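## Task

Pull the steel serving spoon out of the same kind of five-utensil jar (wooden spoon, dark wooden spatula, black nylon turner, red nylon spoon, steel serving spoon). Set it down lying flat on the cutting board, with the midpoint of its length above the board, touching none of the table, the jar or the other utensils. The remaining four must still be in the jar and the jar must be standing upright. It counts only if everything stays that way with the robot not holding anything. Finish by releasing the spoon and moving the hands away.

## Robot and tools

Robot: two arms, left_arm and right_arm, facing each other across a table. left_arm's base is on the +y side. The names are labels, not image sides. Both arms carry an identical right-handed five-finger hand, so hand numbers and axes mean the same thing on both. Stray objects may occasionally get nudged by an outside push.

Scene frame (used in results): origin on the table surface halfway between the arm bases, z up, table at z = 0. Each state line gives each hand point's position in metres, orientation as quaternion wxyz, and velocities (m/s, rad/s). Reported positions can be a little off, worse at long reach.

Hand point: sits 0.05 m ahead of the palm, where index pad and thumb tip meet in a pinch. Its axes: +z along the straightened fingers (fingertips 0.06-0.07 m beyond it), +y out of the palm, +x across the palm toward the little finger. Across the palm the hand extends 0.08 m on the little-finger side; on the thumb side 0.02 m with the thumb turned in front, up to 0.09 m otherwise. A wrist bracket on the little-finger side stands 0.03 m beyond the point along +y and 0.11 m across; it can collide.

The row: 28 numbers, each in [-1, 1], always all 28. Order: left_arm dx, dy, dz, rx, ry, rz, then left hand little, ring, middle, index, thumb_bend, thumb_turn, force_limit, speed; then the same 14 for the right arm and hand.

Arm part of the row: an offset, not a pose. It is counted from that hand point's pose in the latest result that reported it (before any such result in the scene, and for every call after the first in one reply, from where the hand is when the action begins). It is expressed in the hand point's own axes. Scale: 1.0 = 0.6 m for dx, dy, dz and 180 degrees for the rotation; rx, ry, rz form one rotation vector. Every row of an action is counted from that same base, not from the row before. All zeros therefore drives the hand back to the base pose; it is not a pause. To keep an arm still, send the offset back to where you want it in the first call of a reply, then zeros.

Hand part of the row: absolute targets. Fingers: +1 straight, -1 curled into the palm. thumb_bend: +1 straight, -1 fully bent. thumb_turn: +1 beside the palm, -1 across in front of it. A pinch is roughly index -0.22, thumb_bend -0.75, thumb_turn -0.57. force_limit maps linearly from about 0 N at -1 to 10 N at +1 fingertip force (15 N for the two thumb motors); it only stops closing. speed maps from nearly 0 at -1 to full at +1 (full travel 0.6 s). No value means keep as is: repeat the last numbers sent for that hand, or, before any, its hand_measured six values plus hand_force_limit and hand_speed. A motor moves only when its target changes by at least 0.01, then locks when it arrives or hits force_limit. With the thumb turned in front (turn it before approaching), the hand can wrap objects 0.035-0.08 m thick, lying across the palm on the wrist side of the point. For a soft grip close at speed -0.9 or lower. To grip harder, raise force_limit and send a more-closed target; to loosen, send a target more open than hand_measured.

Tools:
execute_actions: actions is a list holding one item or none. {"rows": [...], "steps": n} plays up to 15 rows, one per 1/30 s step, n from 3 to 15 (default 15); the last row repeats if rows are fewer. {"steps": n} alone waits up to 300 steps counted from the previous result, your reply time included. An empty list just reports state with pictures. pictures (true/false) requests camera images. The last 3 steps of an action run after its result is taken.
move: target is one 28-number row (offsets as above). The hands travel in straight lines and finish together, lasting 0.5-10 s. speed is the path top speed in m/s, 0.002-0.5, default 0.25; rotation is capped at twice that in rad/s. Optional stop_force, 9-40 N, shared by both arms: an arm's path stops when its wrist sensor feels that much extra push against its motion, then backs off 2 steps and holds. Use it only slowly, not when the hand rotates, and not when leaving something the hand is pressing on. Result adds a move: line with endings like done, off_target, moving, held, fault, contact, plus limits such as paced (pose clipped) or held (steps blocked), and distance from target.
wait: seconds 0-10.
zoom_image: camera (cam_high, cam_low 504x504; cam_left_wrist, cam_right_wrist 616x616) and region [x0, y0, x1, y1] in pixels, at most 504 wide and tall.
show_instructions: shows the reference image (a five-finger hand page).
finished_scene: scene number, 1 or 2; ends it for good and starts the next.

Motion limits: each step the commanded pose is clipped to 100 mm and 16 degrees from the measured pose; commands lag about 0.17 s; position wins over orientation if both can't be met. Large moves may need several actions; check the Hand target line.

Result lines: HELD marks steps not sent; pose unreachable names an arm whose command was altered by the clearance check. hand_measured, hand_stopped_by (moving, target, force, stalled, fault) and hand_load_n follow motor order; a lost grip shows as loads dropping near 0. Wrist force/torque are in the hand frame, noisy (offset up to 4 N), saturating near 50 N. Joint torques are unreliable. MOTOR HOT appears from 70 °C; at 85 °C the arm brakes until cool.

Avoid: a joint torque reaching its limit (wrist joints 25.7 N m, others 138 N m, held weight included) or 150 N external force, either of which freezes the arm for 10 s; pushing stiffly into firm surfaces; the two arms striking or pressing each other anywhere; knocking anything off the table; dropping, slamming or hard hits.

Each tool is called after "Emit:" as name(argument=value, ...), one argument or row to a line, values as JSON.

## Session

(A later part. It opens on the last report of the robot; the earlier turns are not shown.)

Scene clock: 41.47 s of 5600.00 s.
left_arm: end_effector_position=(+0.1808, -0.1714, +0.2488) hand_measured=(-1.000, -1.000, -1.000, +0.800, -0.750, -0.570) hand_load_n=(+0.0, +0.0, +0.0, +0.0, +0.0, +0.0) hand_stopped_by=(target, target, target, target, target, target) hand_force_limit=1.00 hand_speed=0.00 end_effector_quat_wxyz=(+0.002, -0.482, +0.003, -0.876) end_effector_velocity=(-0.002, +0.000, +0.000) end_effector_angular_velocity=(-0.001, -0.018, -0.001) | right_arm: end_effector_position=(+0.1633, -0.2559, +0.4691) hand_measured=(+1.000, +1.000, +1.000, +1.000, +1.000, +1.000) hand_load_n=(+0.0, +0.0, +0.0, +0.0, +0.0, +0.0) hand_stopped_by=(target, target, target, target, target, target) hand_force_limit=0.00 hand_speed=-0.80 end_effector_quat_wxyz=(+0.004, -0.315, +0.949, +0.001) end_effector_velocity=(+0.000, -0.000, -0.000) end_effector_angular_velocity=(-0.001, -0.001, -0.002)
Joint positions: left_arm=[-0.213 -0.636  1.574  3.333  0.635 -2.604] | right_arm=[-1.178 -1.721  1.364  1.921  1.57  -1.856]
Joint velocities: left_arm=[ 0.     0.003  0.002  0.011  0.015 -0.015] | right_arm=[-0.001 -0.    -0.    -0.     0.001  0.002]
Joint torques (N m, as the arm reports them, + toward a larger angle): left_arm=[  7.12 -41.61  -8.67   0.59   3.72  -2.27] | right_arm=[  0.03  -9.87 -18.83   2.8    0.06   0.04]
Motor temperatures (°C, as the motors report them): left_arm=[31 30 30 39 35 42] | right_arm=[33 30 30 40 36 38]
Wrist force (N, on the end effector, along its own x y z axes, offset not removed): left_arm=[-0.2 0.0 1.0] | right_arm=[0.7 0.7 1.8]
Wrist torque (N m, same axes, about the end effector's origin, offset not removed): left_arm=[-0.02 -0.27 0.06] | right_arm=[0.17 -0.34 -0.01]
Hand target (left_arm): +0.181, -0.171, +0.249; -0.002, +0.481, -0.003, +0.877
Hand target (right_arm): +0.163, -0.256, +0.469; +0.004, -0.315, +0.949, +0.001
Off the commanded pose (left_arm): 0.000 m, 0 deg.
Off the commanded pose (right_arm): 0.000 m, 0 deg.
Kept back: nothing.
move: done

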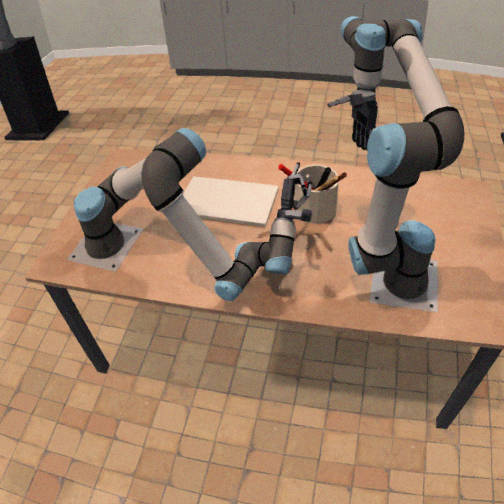

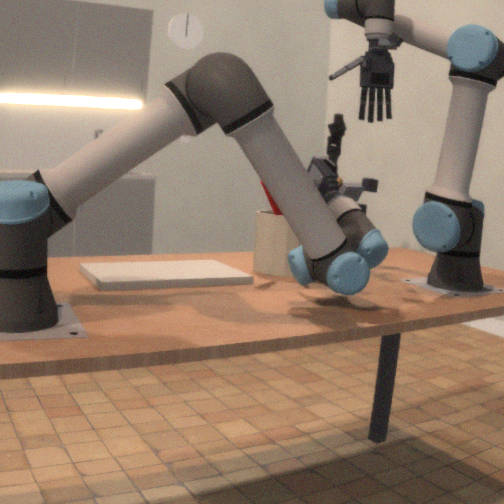

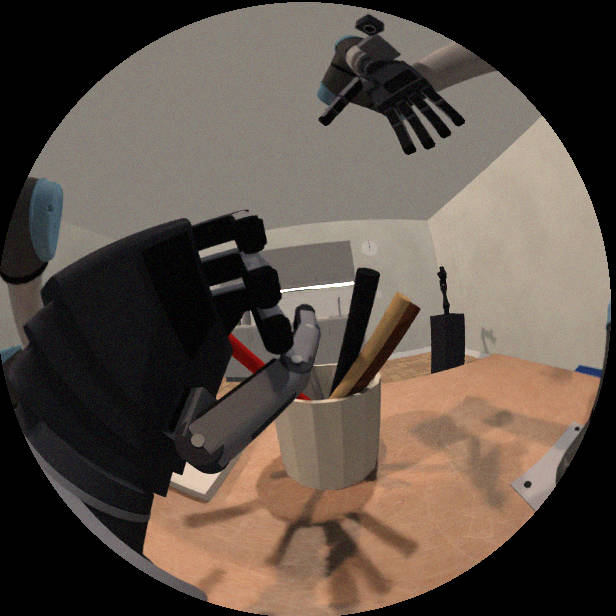

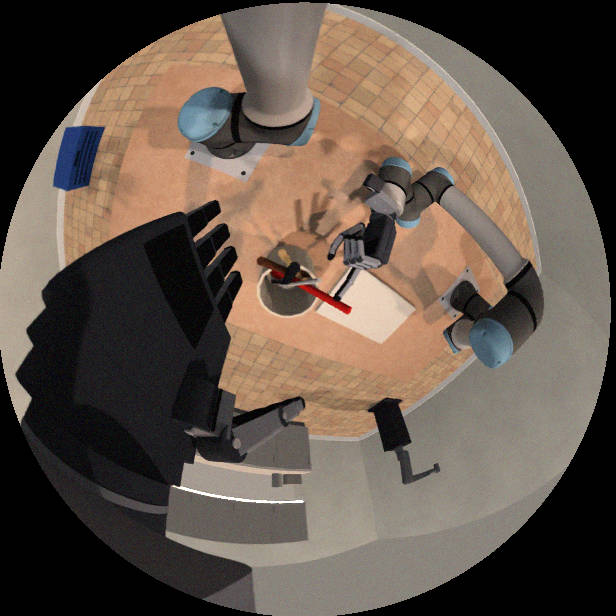

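Emit:
execute_actions(
  actions=[],
)

Scene clock: 41.77 s of 5600.00 s.
left_arm: end_effector_position=(+0.1806, -0.1713, +0.2488) hand_measured=(-1.000, -1.000, -1.000, +0.800, -0.750, -0.570) hand_load_n=(+0.0, +0.0, +0.0, +0.0, +0.0, +0.0) hand_stopped_by=(target, target, target, target, target, target) hand_force_limit=1.00 hand_speed=0.00 end_effector_quat_wxyz=(+0.002, -0.481, +0.003, -0.877) end_effector_velocity=(+0.000, +0.000, -0.001) end_effector_angular_velocity=(+0.001, -0.001, +0.000) | right_arm: end_effector_position=(+0.1633, -0.2559, +0.4691) hand_measured=(+1.000, +1.000, +1.000, +1.000, +1.000, +1.000) hand_load_n=(+0.0, +0.0, +0.0, +0.0, +0.0, +0.0) hand_stopped_by=(target, target, target, target, target, target) hand_force_limit=0.00 hand_speed=-0.80 end_effector_quat_wxyz=(+0.004, -0.315, +0.949, +0.001) end_effector_velocity=(+0.000, -0.000, -0.000) end_effector_angular_velocity=(-0.001, -0.000, -0.001)
Joint positions: left_arm=[-0.213 -0.635  1.574  3.335  0.636 -2.606] | right_arm=[-1.178 -1.721  1.364  1.921  1.57  -1.856]
Joint velocities: left_arm=[ 0.001  0.002  0.     0.001  0.001 -0.001] | right_arm=[-0.002  0.     0.    -0.     0.001 -0.001]
Joint torques (N m, as the arm reports them, + toward a larger angle): left_arm=[  7.28 -41.24  -8.73   0.79   3.66  -2.46] | right_arm=[  0.12  -8.97 -18.77   2.77  -0.04   0.15]
Motor temperatures (°C, as the motors report them): left_arm=[31 30 30 39 35 42] | right_arm=[33 30 30 40 36 38]
Wrist force (N, on the end effector, along its own x y z axes, offset not removed): left_arm=[0.8 -1.3 0.5] | right_arm=[-0.9 1.2 2.2]
Wrist torque (N m, same axes, about the end effector's origin, offset not removed): left_arm=[-0.20 -0.30 0.11] | right_arm=[0.26 -0.11 -0.03]
Hand target (left_arm): +0.181, -0.171, +0.249; -0.002, +0.481, -0.003, +0.877
Hand target (right_arm): +0.163, -0.256, +0.469; +0.004, -0.315, +0.949, +0.001
Off the commanded pose (left_arm): 0.000 m, 0 deg.
Off the commanded pose (right_arm): 0.000 m, 0 deg.
Kept back: nothing.
Steps of this call (steps 1 to 9: nothing new was sent). Readings (end_effector_position | what the end effector reports):
1: left_arm (+0.1807, -0.1714, +0.2488) | right_arm (+0.1633, -0.2559, +0.4691) | left_arm hand_measured=(-1.000, -1.000, -1.000, +0.800, -0.750, -0.570) hand_load_n=(+0.0, +0.0, +0.0, +0.0, +0.0, +0.0) hand_stopped_by=(target, target, target, target, target, target) hand_force_limit=1.00 hand_speed=0.00 | right_arm hand_measured=(+1.000, +1.000, +1.000, +1.000, +1.000, +1.000) hand_load_n=(+0.0, +0.0, +0.0, +0.0, +0.0, +0.0) hand_stopped_by=(target, target, target, target, target, target) hand_force_limit=0.00 hand_speed=-0.80
2: left_arm (+0.1807, -0.1714, +0.2488) | right_arm (+0.1633, -0.2559, +0.4691) | left_arm hand_measured=(-1.000, -1.000, -1.000, +0.800, -0.750, -0.570) hand_load_n=(+0.0, +0.0, +0.0, +0.0, +0.0, +0.0) hand_stopped_by=(target, target, target, target, target, target) hand_force_limit=1.00 hand_speed=0.00 | right_arm hand_measured=(+1.000, +1.000, +1.000, +1.000, +1.000, +1.000) hand_load_n=(+0.0, +0.0, +0.0, +0.0, +0.0, +0.0) hand_stopped_by=(target, target, target, target, target, target) hand_force_limit=0.00 hand_speed=-0.80
4: left_arm (+0.1807, -0.1714, +0.2488) | right_arm (+0.1633, -0.2559, +0.4691) | left_arm hand_measured=(-1.000, -1.000, -1.000, +0.800, -0.750, -0.570) hand_load_n=(+0.0, +0.0, +0.0, +0.0, +0.0, +0.0) hand_stopped_by=(target, target, target, target, target, target) hand_force_limit=1.00 hand_speed=0.00 | right_arm hand_measured=(+1.000, +1.000, +1.000, +1.000, +1.000, +1.000) hand_load_n=(+0.0, +0.0, +0.0, +0.0, +0.0, +0.0) hand_stopped_by=(target, target, target, target, target, target) hand_force_limit=0.00 hand_speed=-0.80
8: left_arm (+0.1807, -0.1714, +0.2488) | right_arm (+0.1633, -0.2559, +0.4691) | left_arm hand_measured=(-1.000, -1.000, -1.000, +0.800, -0.750, -0.570) hand_load_n=(+0.0, +0.0, +0.0, +0.0, +0.0, +0.0) hand_stopped_by=(target, target, target, target, target, target) hand_force_limit=1.00 hand_speed=0.00 | right_arm hand_measured=(+1.000, +1.000, +1.000, +1.000, +1.000, +1.000) hand_load_n=(+0.0, +0.0, +0.0, +0.0, +0.0, +0.0) hand_stopped_by=(target, target, target, target, target, target) hand_force_limit=0.00 hand_speed=-0.80
9: the state above

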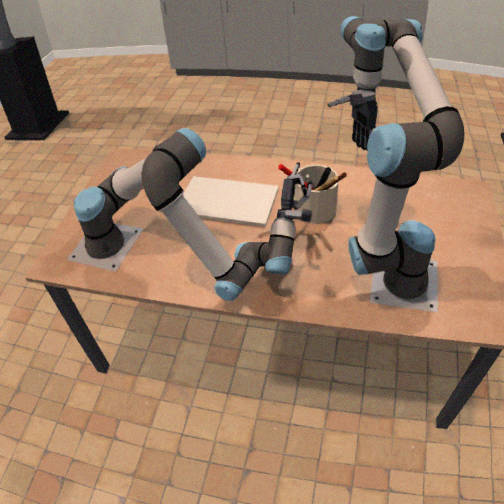

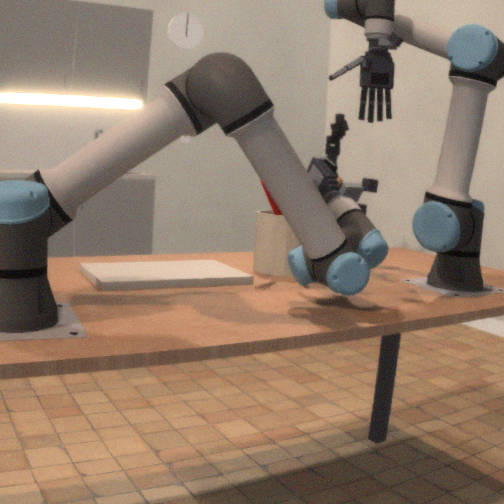

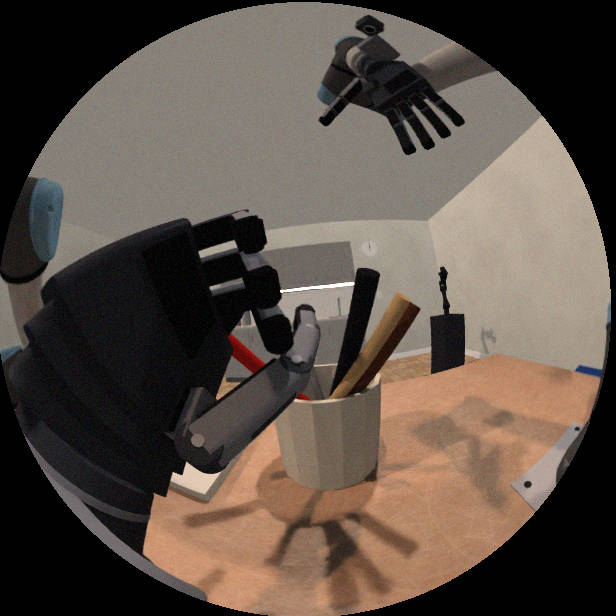

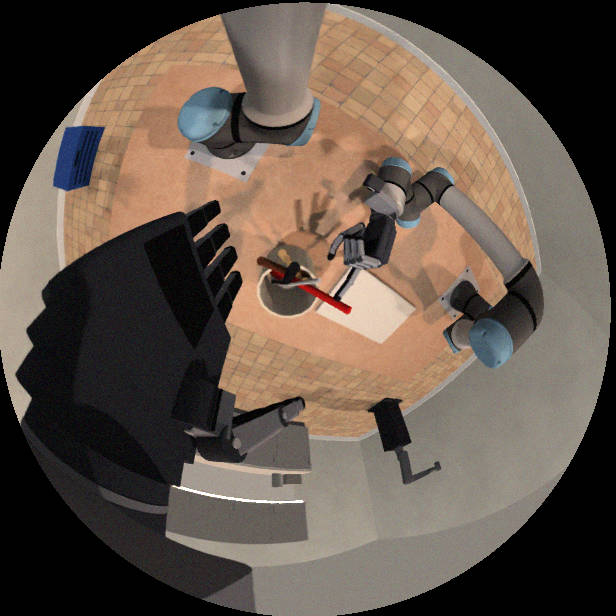

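Emit:
zoom_image(
  camera="cam_right_wrist",
  region=[240, 210, 400, 340],
)

Emit:
zoom_image(
  camera="cam_left_wrist",
  region=[200, 240, 440, 440],
)

Region (240, 210, 400, 340) of cam_right_wrist's 616x616 image, scaled by 3.150, with more detail than that image has; it fills the top 410 rows of this view, and the rest is white.

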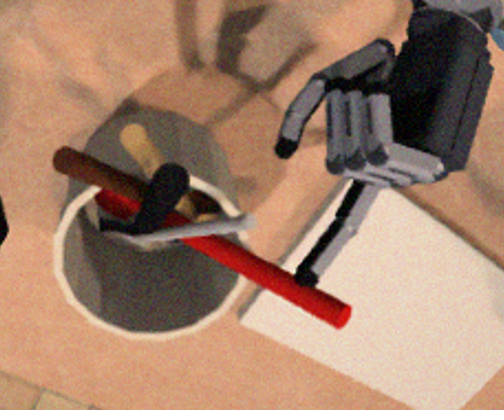

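Region (200, 240, 440, 440) of cam_left_wrist's 616x616 image, scaled by 2.100, with more detail than that image has.

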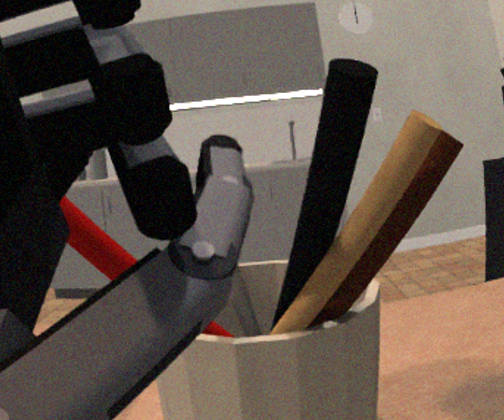

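Emit:
move(
  target=[-0.08,0,-0.05,0,0,0,-1,-1,-1,0.8,-0.75,-0.57,1,0,0,0,0,0,0,0,1,1,1,1,1,1,0,-0.8],
  speed=0.05,
)

Emit:
zoom_image(
  camera="cam_left_wrist",
  region=[200, 240, 440, 440],
)

Emit:
zoom_image(
  camera="cam_high",
  region=[240, 140, 380, 260],
)

Scene clock: 53.13 s of 5600.00 s.
left_arm: end_effector_position=(+0.1811, -0.1711, +0.2055) hand_measured=(-1.000, -1.000, -1.000, +0.800, -0.750, -0.570) hand_load_n=(+0.0, +0.0, +0.0, +0.0, +0.0, +0.0) hand_stopped_by=(target, target, target, target, target, target) hand_force_limit=1.00 hand_speed=0.00 end_effector_quat_wxyz=(+0.002, -0.481, +0.002, -0.877) end_effector_velocity=(-0.002, -0.000, -0.001) end_effector_angular_velocity=(+0.002, +0.000, -0.002) | right_arm: end_effector_position=(+0.1633, -0.2559, +0.4691) hand_measured=(+1.000, +1.000, +1.000, +1.000, +1.000, +1.000) hand_load_n=(+0.0, +0.0, +0.0, +0.0, +0.0, +0.0) hand_stopped_by=(target, target, target, target, target, target) hand_force_limit=0.00 hand_speed=-0.80 end_effector_quat_wxyz=(+0.004, -0.315, +0.949, +0.001) end_effector_velocity=(-0.000, +0.000, -0.000) end_effector_angular_velocity=(+0.001, +0.000, -0.000)
Joint positions: left_arm=[-0.212 -0.551  1.553  3.272  0.636 -2.607] | right_arm=[-1.178 -1.721  1.364  1.921  1.57  -1.856]
Joint velocities: left_arm=[-0.002  0.002  0.    -0.001 -0.     0.001] | right_arm=[-0.    -0.     0.    -0.    -0.001  0.   ]
Joint torques (N m, as the arm reports them, + toward a larger angle): left_arm=[ -0.11 -51.17 -14.45  -1.79   1.32   0.03] | right_arm=[  0.15 -10.63 -17.76   3.01  -0.23   0.15]
Motor temperatures (°C, as the motors report them): left_arm=[31 30 30 39 35 42] | right_arm=[33 30 30 40 36 38]
Wrist force (N, on the end effector, along its own x y z axes, offset not removed): left_arm=[-0.4 -1.0 1.3] | right_arm=[1.5 0.1 2.7]
Wrist torque (N m, same axes, about the end effector's origin, offset not removed): left_arm=[-0.22 -0.21 0.08] | right_arm=[0.05 -0.56 -0.03]
Hand target (left_arm): +0.181, -0.171, +0.205; -0.002, +0.481, -0.002, +0.877
Hand target (right_arm): +0.163, -0.256, +0.469; +0.004, -0.315, +0.949, +0.001
Off the commanded pose (left_arm): 0.013 m, 0 deg.
Off the commanded pose (right_arm): 0.000 m, 0 deg.
FORCE FAULT: contact force on the left arm reached its limit, and that arm stopped for 10 seconds. The contact can be on any part of that arm, not only on its tool. That arm's remaining commands of this call were not run. That arm holds still and accepts commands again. Move the arm away from the contact; if what it grips holds it there, let go first. Pushing or pulling that hard again can fault the arm again.
Kept back: nothing.
move: fault (left_arm)

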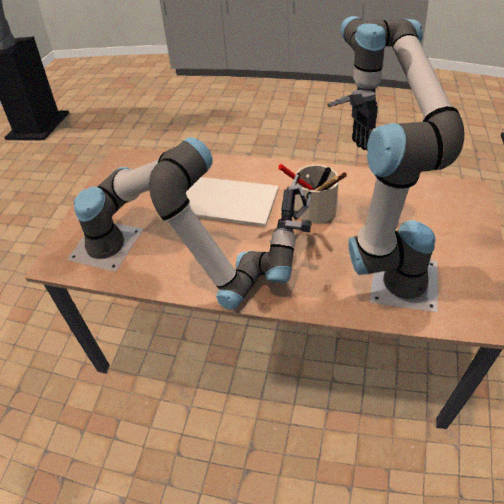

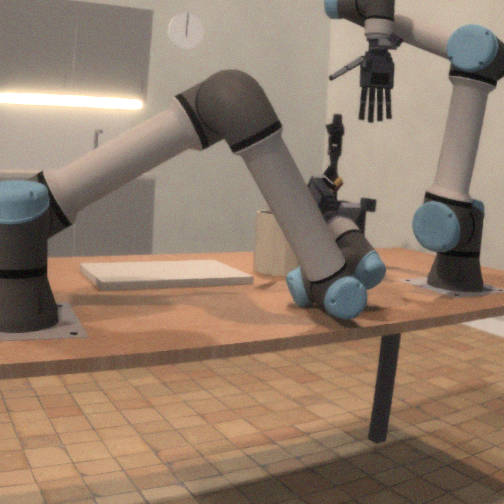

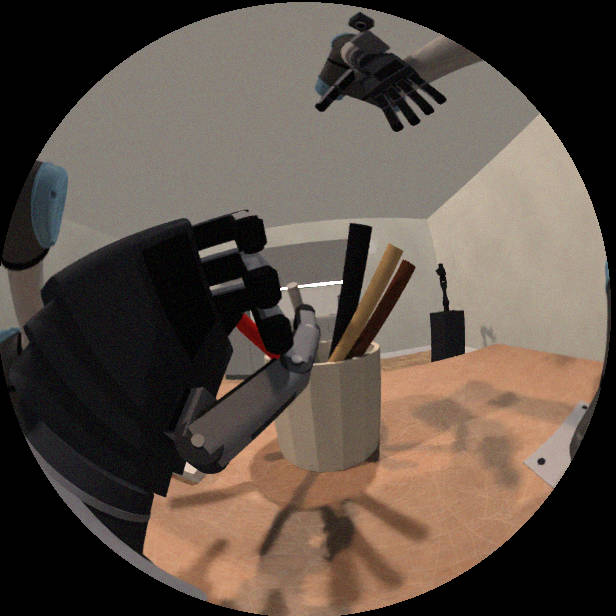

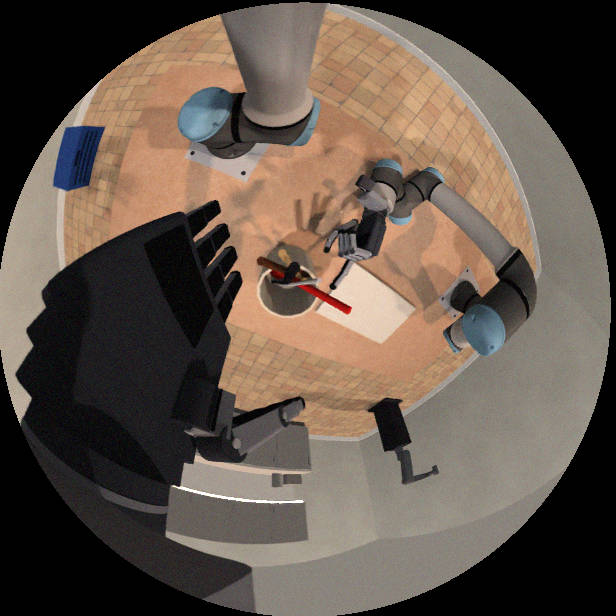

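Region (200, 240, 440, 440) of cam_left_wrist's 616x616 image, scaled by 2.100, with more detail than that image has.

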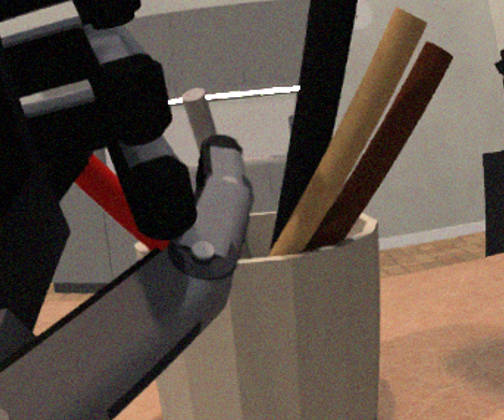

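Region (240, 140, 380, 260) of cam_high's 504x504 image, scaled by 3.600, with more detail than that image has; it fills the top 432 rows of this view, and the rest is white.

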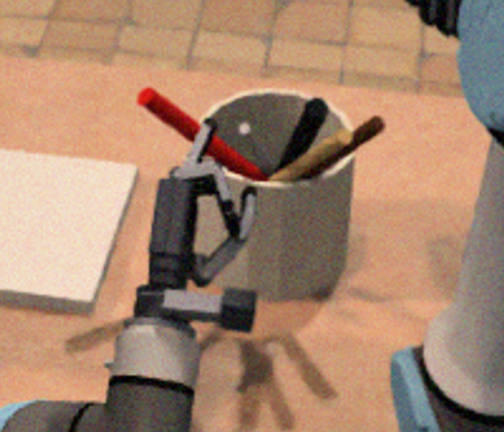

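Emit:
move(
  target=[0.25,-0.15,-0.05,0,0,0,-1,-1,-1,0.8,-0.75,-0.57,1,0,0,0,0,0,0,0,-1,-1,-1,0.8,-0.75,-0.57,1,0],
  speed=0.1,
)

Emit:
move(
  target=[0,0,0,0,0,0,-1,-1,-1,0.8,-0.75,-0.57,1,0,-0.076,-0.057,0.383,-0.387,0.019,0.39,-1,-1,-1,0.8,-0.75,-0.57,1,0],
  speed=0.1,
)

Emit:
zoom_image(
  camera="cam_right_wrist",
  region=[150, 200, 450, 450],
)

Emit:
zoom_image(
  camera="cam_high",
  region=[240, 120, 420, 270],
)

Scene clock: 55.77 s of 5600.00 s.
left_arm: end_effector_position=(+0.0751, -0.0821, +0.3159) hand_measured=(-1.000, -1.000, -1.000, +0.800, -0.750, -0.570) hand_load_n=(+0.0, +0.0, +0.0, +0.0, +0.0, +0.0) hand_stopped_by=(target, target, target, target, target, target) hand_force_limit=1.00 hand_speed=0.00 end_effector_quat_wxyz=(+0.002, -0.481, +0.002, -0.877) end_effector_velocity=(-0.000, +0.002, +0.001) end_effector_angular_velocity=(+0.001, -0.001, +0.003) | right_arm: end_effector_position=(+0.1633, -0.2559, +0.4691) hand_measured=(-1.000, -1.000, -1.000, +0.800, -0.750, -0.570) hand_load_n=(+0.0, +0.0, +0.0, +0.0, +0.0, +0.0) hand_stopped_by=(target, target, target, target, target, target) hand_force_limit=1.00 hand_speed=0.00 end_effector_quat_wxyz=(+0.004, -0.315, +0.949, +0.001) end_effector_velocity=(-0.000, -0.000, +0.000) end_effector_angular_velocity=(-0.000, -0.001, +0.001)
Joint positions: left_arm=[-0.423 -0.807  1.772  3.089  0.747 -2.324] | right_arm=[-1.178 -1.721  1.364  1.921  1.57  -1.856]
Joint velocities: left_arm=[-0.002 -0.003  0.003 -0.003  0.003  0.005] | right_arm=[ 0.    -0.001 -0.     0.     0.001 -0.001]
Joint torques (N m, as the arm reports them, + toward a larger angle): left_arm=[ -6.87 -56.66  -8.35  -4.06   3.61   1.93] | right_arm=[ -0.36 -10.46 -19.09   2.76   0.08   0.15]
Motor temperatures (°C, as the motors report them): left_arm=[31 30 30 39 35 42] | right_arm=[33 30 30 40 36 38]
Wrist force (N, on the end effector, along its own x y z axes, offset not removed): left_arm=[-0.7 -0.9 1.3] | right_arm=[-0.2 1.3 2.5]
Wrist torque (N m, same axes, about the end effector's origin, offset not removed): left_arm=[-0.19 -0.17 0.10] | right_arm=[0.26 -0.23 -0.11]
Hand target (left_arm): +0.075, -0.082, +0.316; -0.002, +0.481, -0.002, +0.877
Hand target (right_arm): +0.163, -0.256, +0.469; +0.004, -0.315, +0.949, +0.001
Off the commanded pose (left_arm): 0.001 m, 0 deg.
Off the commanded pose (right_arm): 0.000 m, 0 deg.
Kept back: nothing.
move: done

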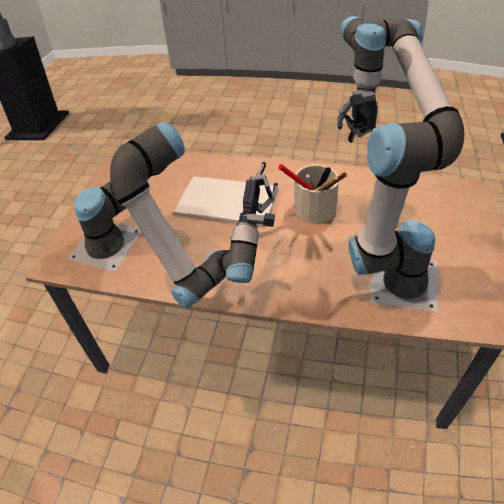

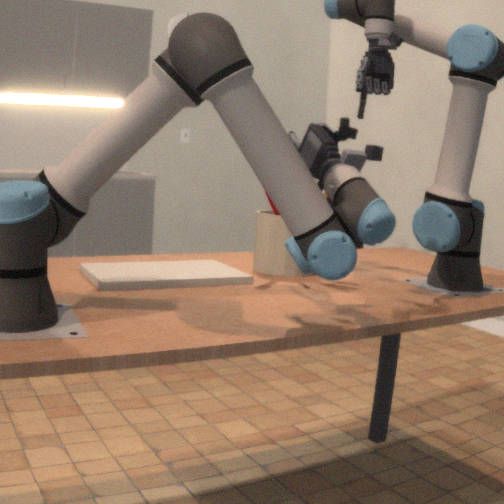

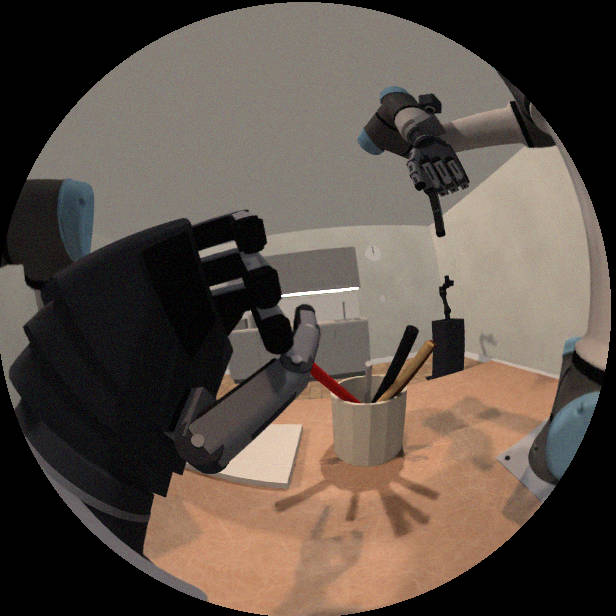

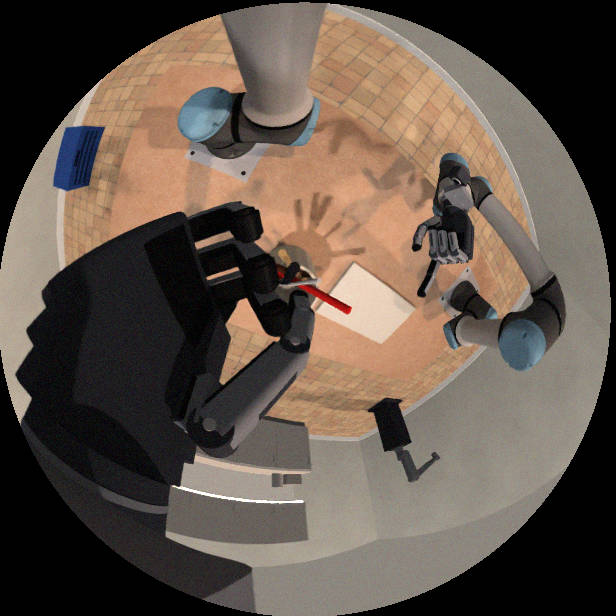

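Scene clock: 64.67 s of 5600.00 s.
left_arm: end_effector_position=(+0.0751, -0.0821, +0.3159) hand_measured=(-1.000, -1.000, -1.000, +0.800, -0.750, -0.570) hand_load_n=(+0.0, +0.0, +0.0, +0.0, +0.0, +0.0) hand_stopped_by=(target, target, target, target, target, target) hand_force_limit=1.00 hand_speed=0.00 end_effector_quat_wxyz=(+0.002, -0.481, +0.002, -0.877) end_effector_velocity=(+0.001, +0.000, -0.001) end_effector_angular_velocity=(+0.001, -0.001, +0.001) | right_arm: end_effector_position=(+0.2105, -0.2544, +0.2801) hand_measured=(-1.000, -1.000, -1.000, +0.800, -0.750, -0.570) hand_load_n=(+0.0, +0.0, +0.0, +0.0, +0.0, +0.0) hand_stopped_by=(target, target, target, target, target, target) hand_force_limit=1.00 hand_speed=0.00 end_effector_quat_wxyz=(-0.166, +0.199, +0.865, +0.430) end_effector_velocity=(-0.000, -0.000, -0.000) end_effector_angular_velocity=(-0.001, -0.001, +0.001)
Joint positions: left_arm=[-0.423 -0.807  1.772  3.089  0.747 -2.324] | right_arm=[-2.3   -1.962  2.597  1.779  1.043 -2.126]
Joint velocities: left_arm=[ 0.001  0.001  0.001 -0.     0.001  0.   ] | right_arm=[-0.001 -0.     0.    -0.     0.002 -0.002]
Joint torques (N m, as the arm reports them, + toward a larger angle): left_arm=[  6.68 -35.01 -21.12   1.16  -0.94  -2.1 ] | right_arm=[ 13.5   -7.53 -25.98   5.72  -2.37   1.89]
Motor temperatures (°C, as the motors report them): left_arm=[31 30 30 39 35 42] | right_arm=[33 30 30 40 36 38]
Wrist force (N, on the end effector, along its own x y z axes, offset not removed): left_arm=[-0.6 -1.7 2.6] | right_arm=[0.9 1.4 1.6]
Wrist torque (N m, same axes, about the end effector's origin, offset not removed): left_arm=[-0.41 -0.20 0.05] | right_arm=[0.24 -0.39 0.04]
Hand target (left_arm): +0.075, -0.082, +0.316; -0.002, +0.481, -0.002, +0.877
Hand target (right_arm): +0.211, -0.254, +0.280; -0.166, +0.199, +0.865, +0.430
Off the commanded pose (left_arm): 0.000 m, 0 deg.
Off the commanded pose (right_arm): 0.042 m, 17 deg; orientation clipped at the last step of the last action.
Kept back: nothing.
move: held (right_arm); limits=paced,held; held on 47 of 267 steps (right_arm), including the last (right_arm)
pose unreachable (right arm): on one or more control steps of this call this arm could not follow its commanded pose, so it was not sent that pose on those steps. On the call's last step it was still not sent that pose. It may still have moved: this result reports where it is.
cause: the commanded pose would bring two parts of the arm too close to each other (joints 3 (elbow) to 6 (wrist 3) lie between them).

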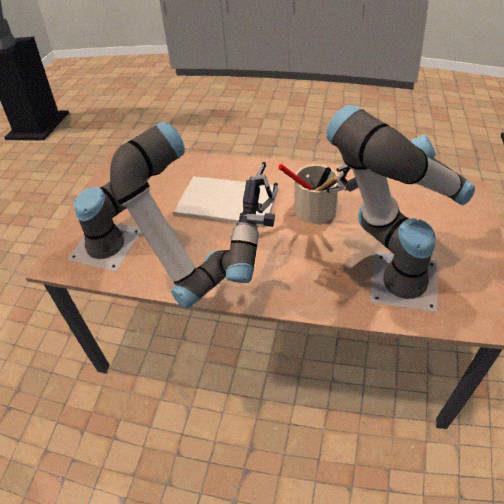

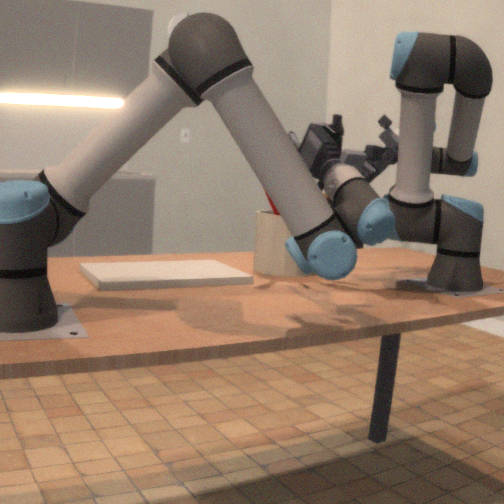

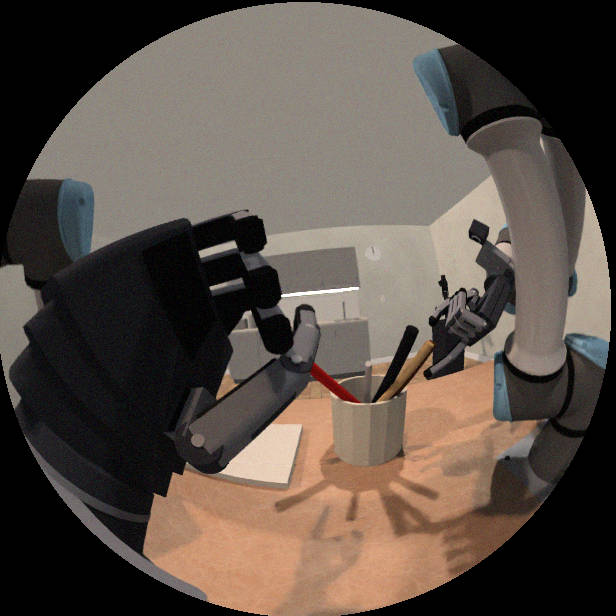

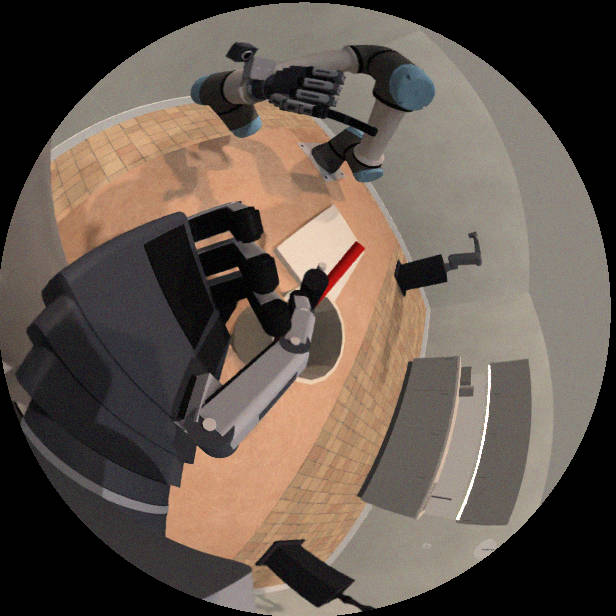

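Region (150, 200, 450, 450) of cam_right_wrist's 616x616 image, scaled by 1.680, with more detail than that image has.

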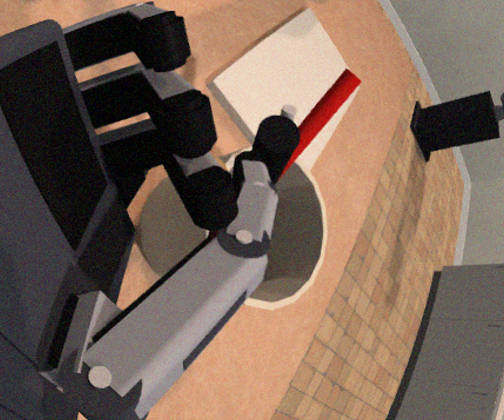

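Region (240, 120, 420, 270) of cam_high's 504x504 image, scaled by 2.800, with more detail than that image has.

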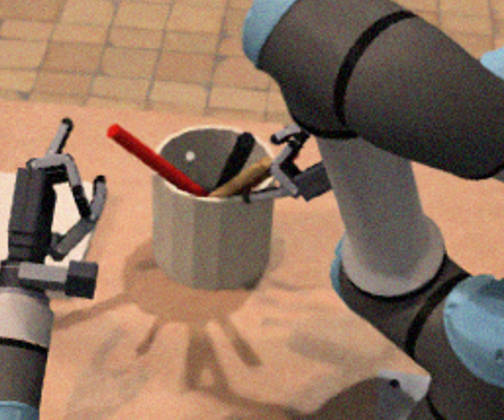

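Emit:
move(
  target=[-0.192,0.138,0.062,0,-0.083,0,-1,-1,-1,0.8,-0.75,-0.57,1,0,0.124,0.163,-0.224,0,0,0,-1,-1,-1,0.8,-0.75,-0.57,1,0],
  speed=0.08,
)

Emit:
zoom_image(
  camera="cam_left_wrist",
  region=[200, 240, 440, 440],
)

Scene clock: 68.83 s of 5600.00 s.
left_arm: end_effector_position=(+0.1686, -0.1644, +0.2386) hand_measured=(-1.000, -1.000, -1.000, +0.800, -0.750, -0.570) hand_load_n=(+0.0, +0.0, +0.0, +0.0, +0.0, +0.0) hand_stopped_by=(target, target, target, target, target, target) hand_force_limit=1.00 hand_speed=0.00 end_effector_quat_wxyz=(+0.002, -0.591, +0.002, -0.807) end_effector_velocity=(+0.001, +0.000, +0.001) end_effector_angular_velocity=(-0.002, +0.001, +0.000) | right_arm: end_effector_position=(+0.2093, -0.2944, +0.4574) hand_measured=(-1.000, -1.000, -1.000, +0.800, -0.750, -0.570) hand_load_n=(+0.0, +0.0, +0.0, +0.0, +0.0, +0.0) hand_stopped_by=(target, target, target, target, target, target) hand_force_limit=1.00 hand_speed=0.00 end_effector_quat_wxyz=(-0.167, +0.198, +0.865, +0.430) end_effector_velocity=(-0.001, -0.002, +0.002) end_effector_angular_velocity=(+0.003, -0.006, -0.009)
Joint positions: left_arm=[-0.262 -0.643  1.508  3.016  0.465 -2.249] | right_arm=[-2.6   -2.21   2.232  2.475  1.279 -2.333]
Joint velocities: left_arm=[ 0.001 -0.002 -0.     0.    -0.    -0.001] | right_arm=[-0.059 -0.027  0.008  0.029  0.036 -0.037]
Joint torques (N m, as the arm reports them, + toward a larger angle): left_arm=[  6.96 -41.38 -23.14  -3.66  -1.05   2.25] | right_arm=[-14.65  -0.35  -6.99   6.     1.74  -2.57]
Motor temperatures (°C, as the motors report them): left_arm=[31 30 30 39 35 42] | right_arm=[33 30 30 40 36 38]
Wrist force (N, on the end effector, along its own x y z axes, offset not removed): left_arm=[-0.3 -0.5 1.2] | right_arm=[0.2 0.2 1.1]
Wrist torque (N m, same axes, about the end effector's origin, offset not removed): left_arm=[-0.17 -0.21 0.11] | right_arm=[0.09 -0.23 -0.19]
Hand target (left_arm): +0.169, -0.164, +0.239; -0.002, +0.591, -0.002, +0.807
Hand target (right_arm): +0.209, -0.295, +0.458; -0.166, +0.199, +0.865, +0.430
Off the commanded pose (left_arm): 0.000 m, 0 deg.
Off the commanded pose (right_arm): 0.000 m, 0 deg.
Kept back: nothing.
move: done

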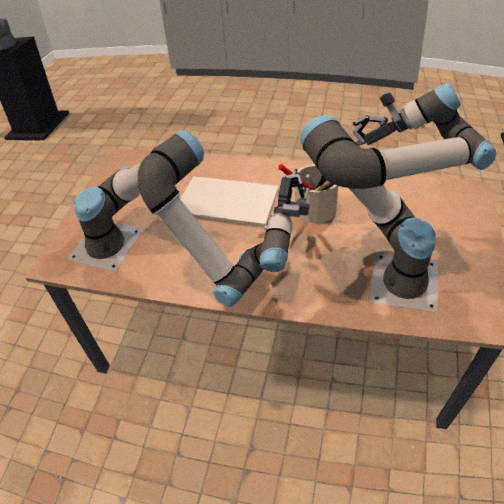

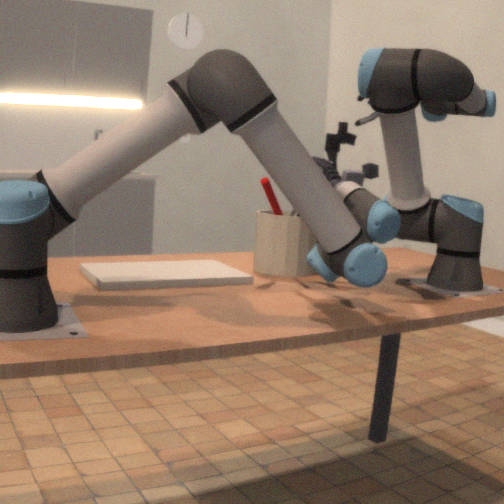

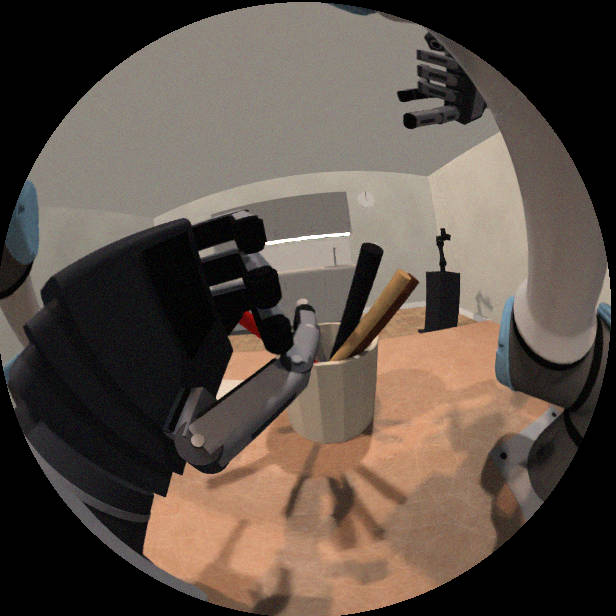

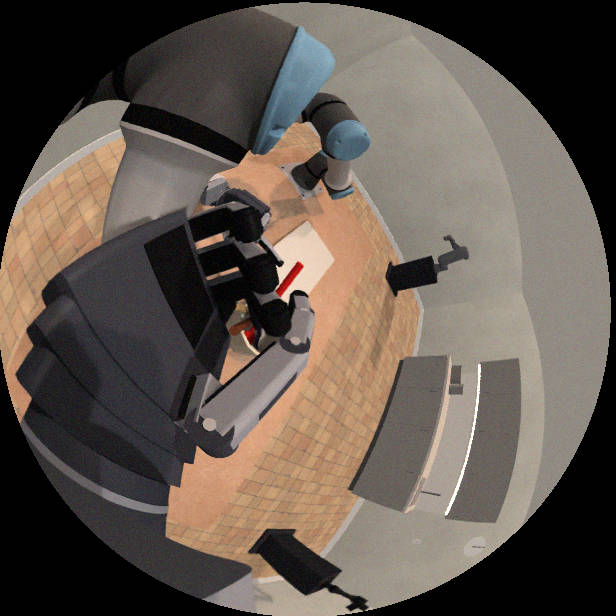

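Region (200, 240, 440, 440) of cam_left_wrist's 616x616 image, scaled by 2.100, with more detail than that image has.

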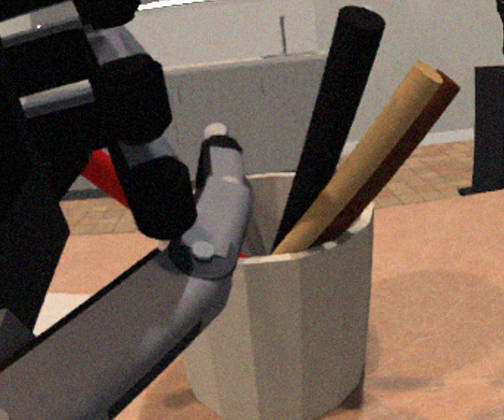

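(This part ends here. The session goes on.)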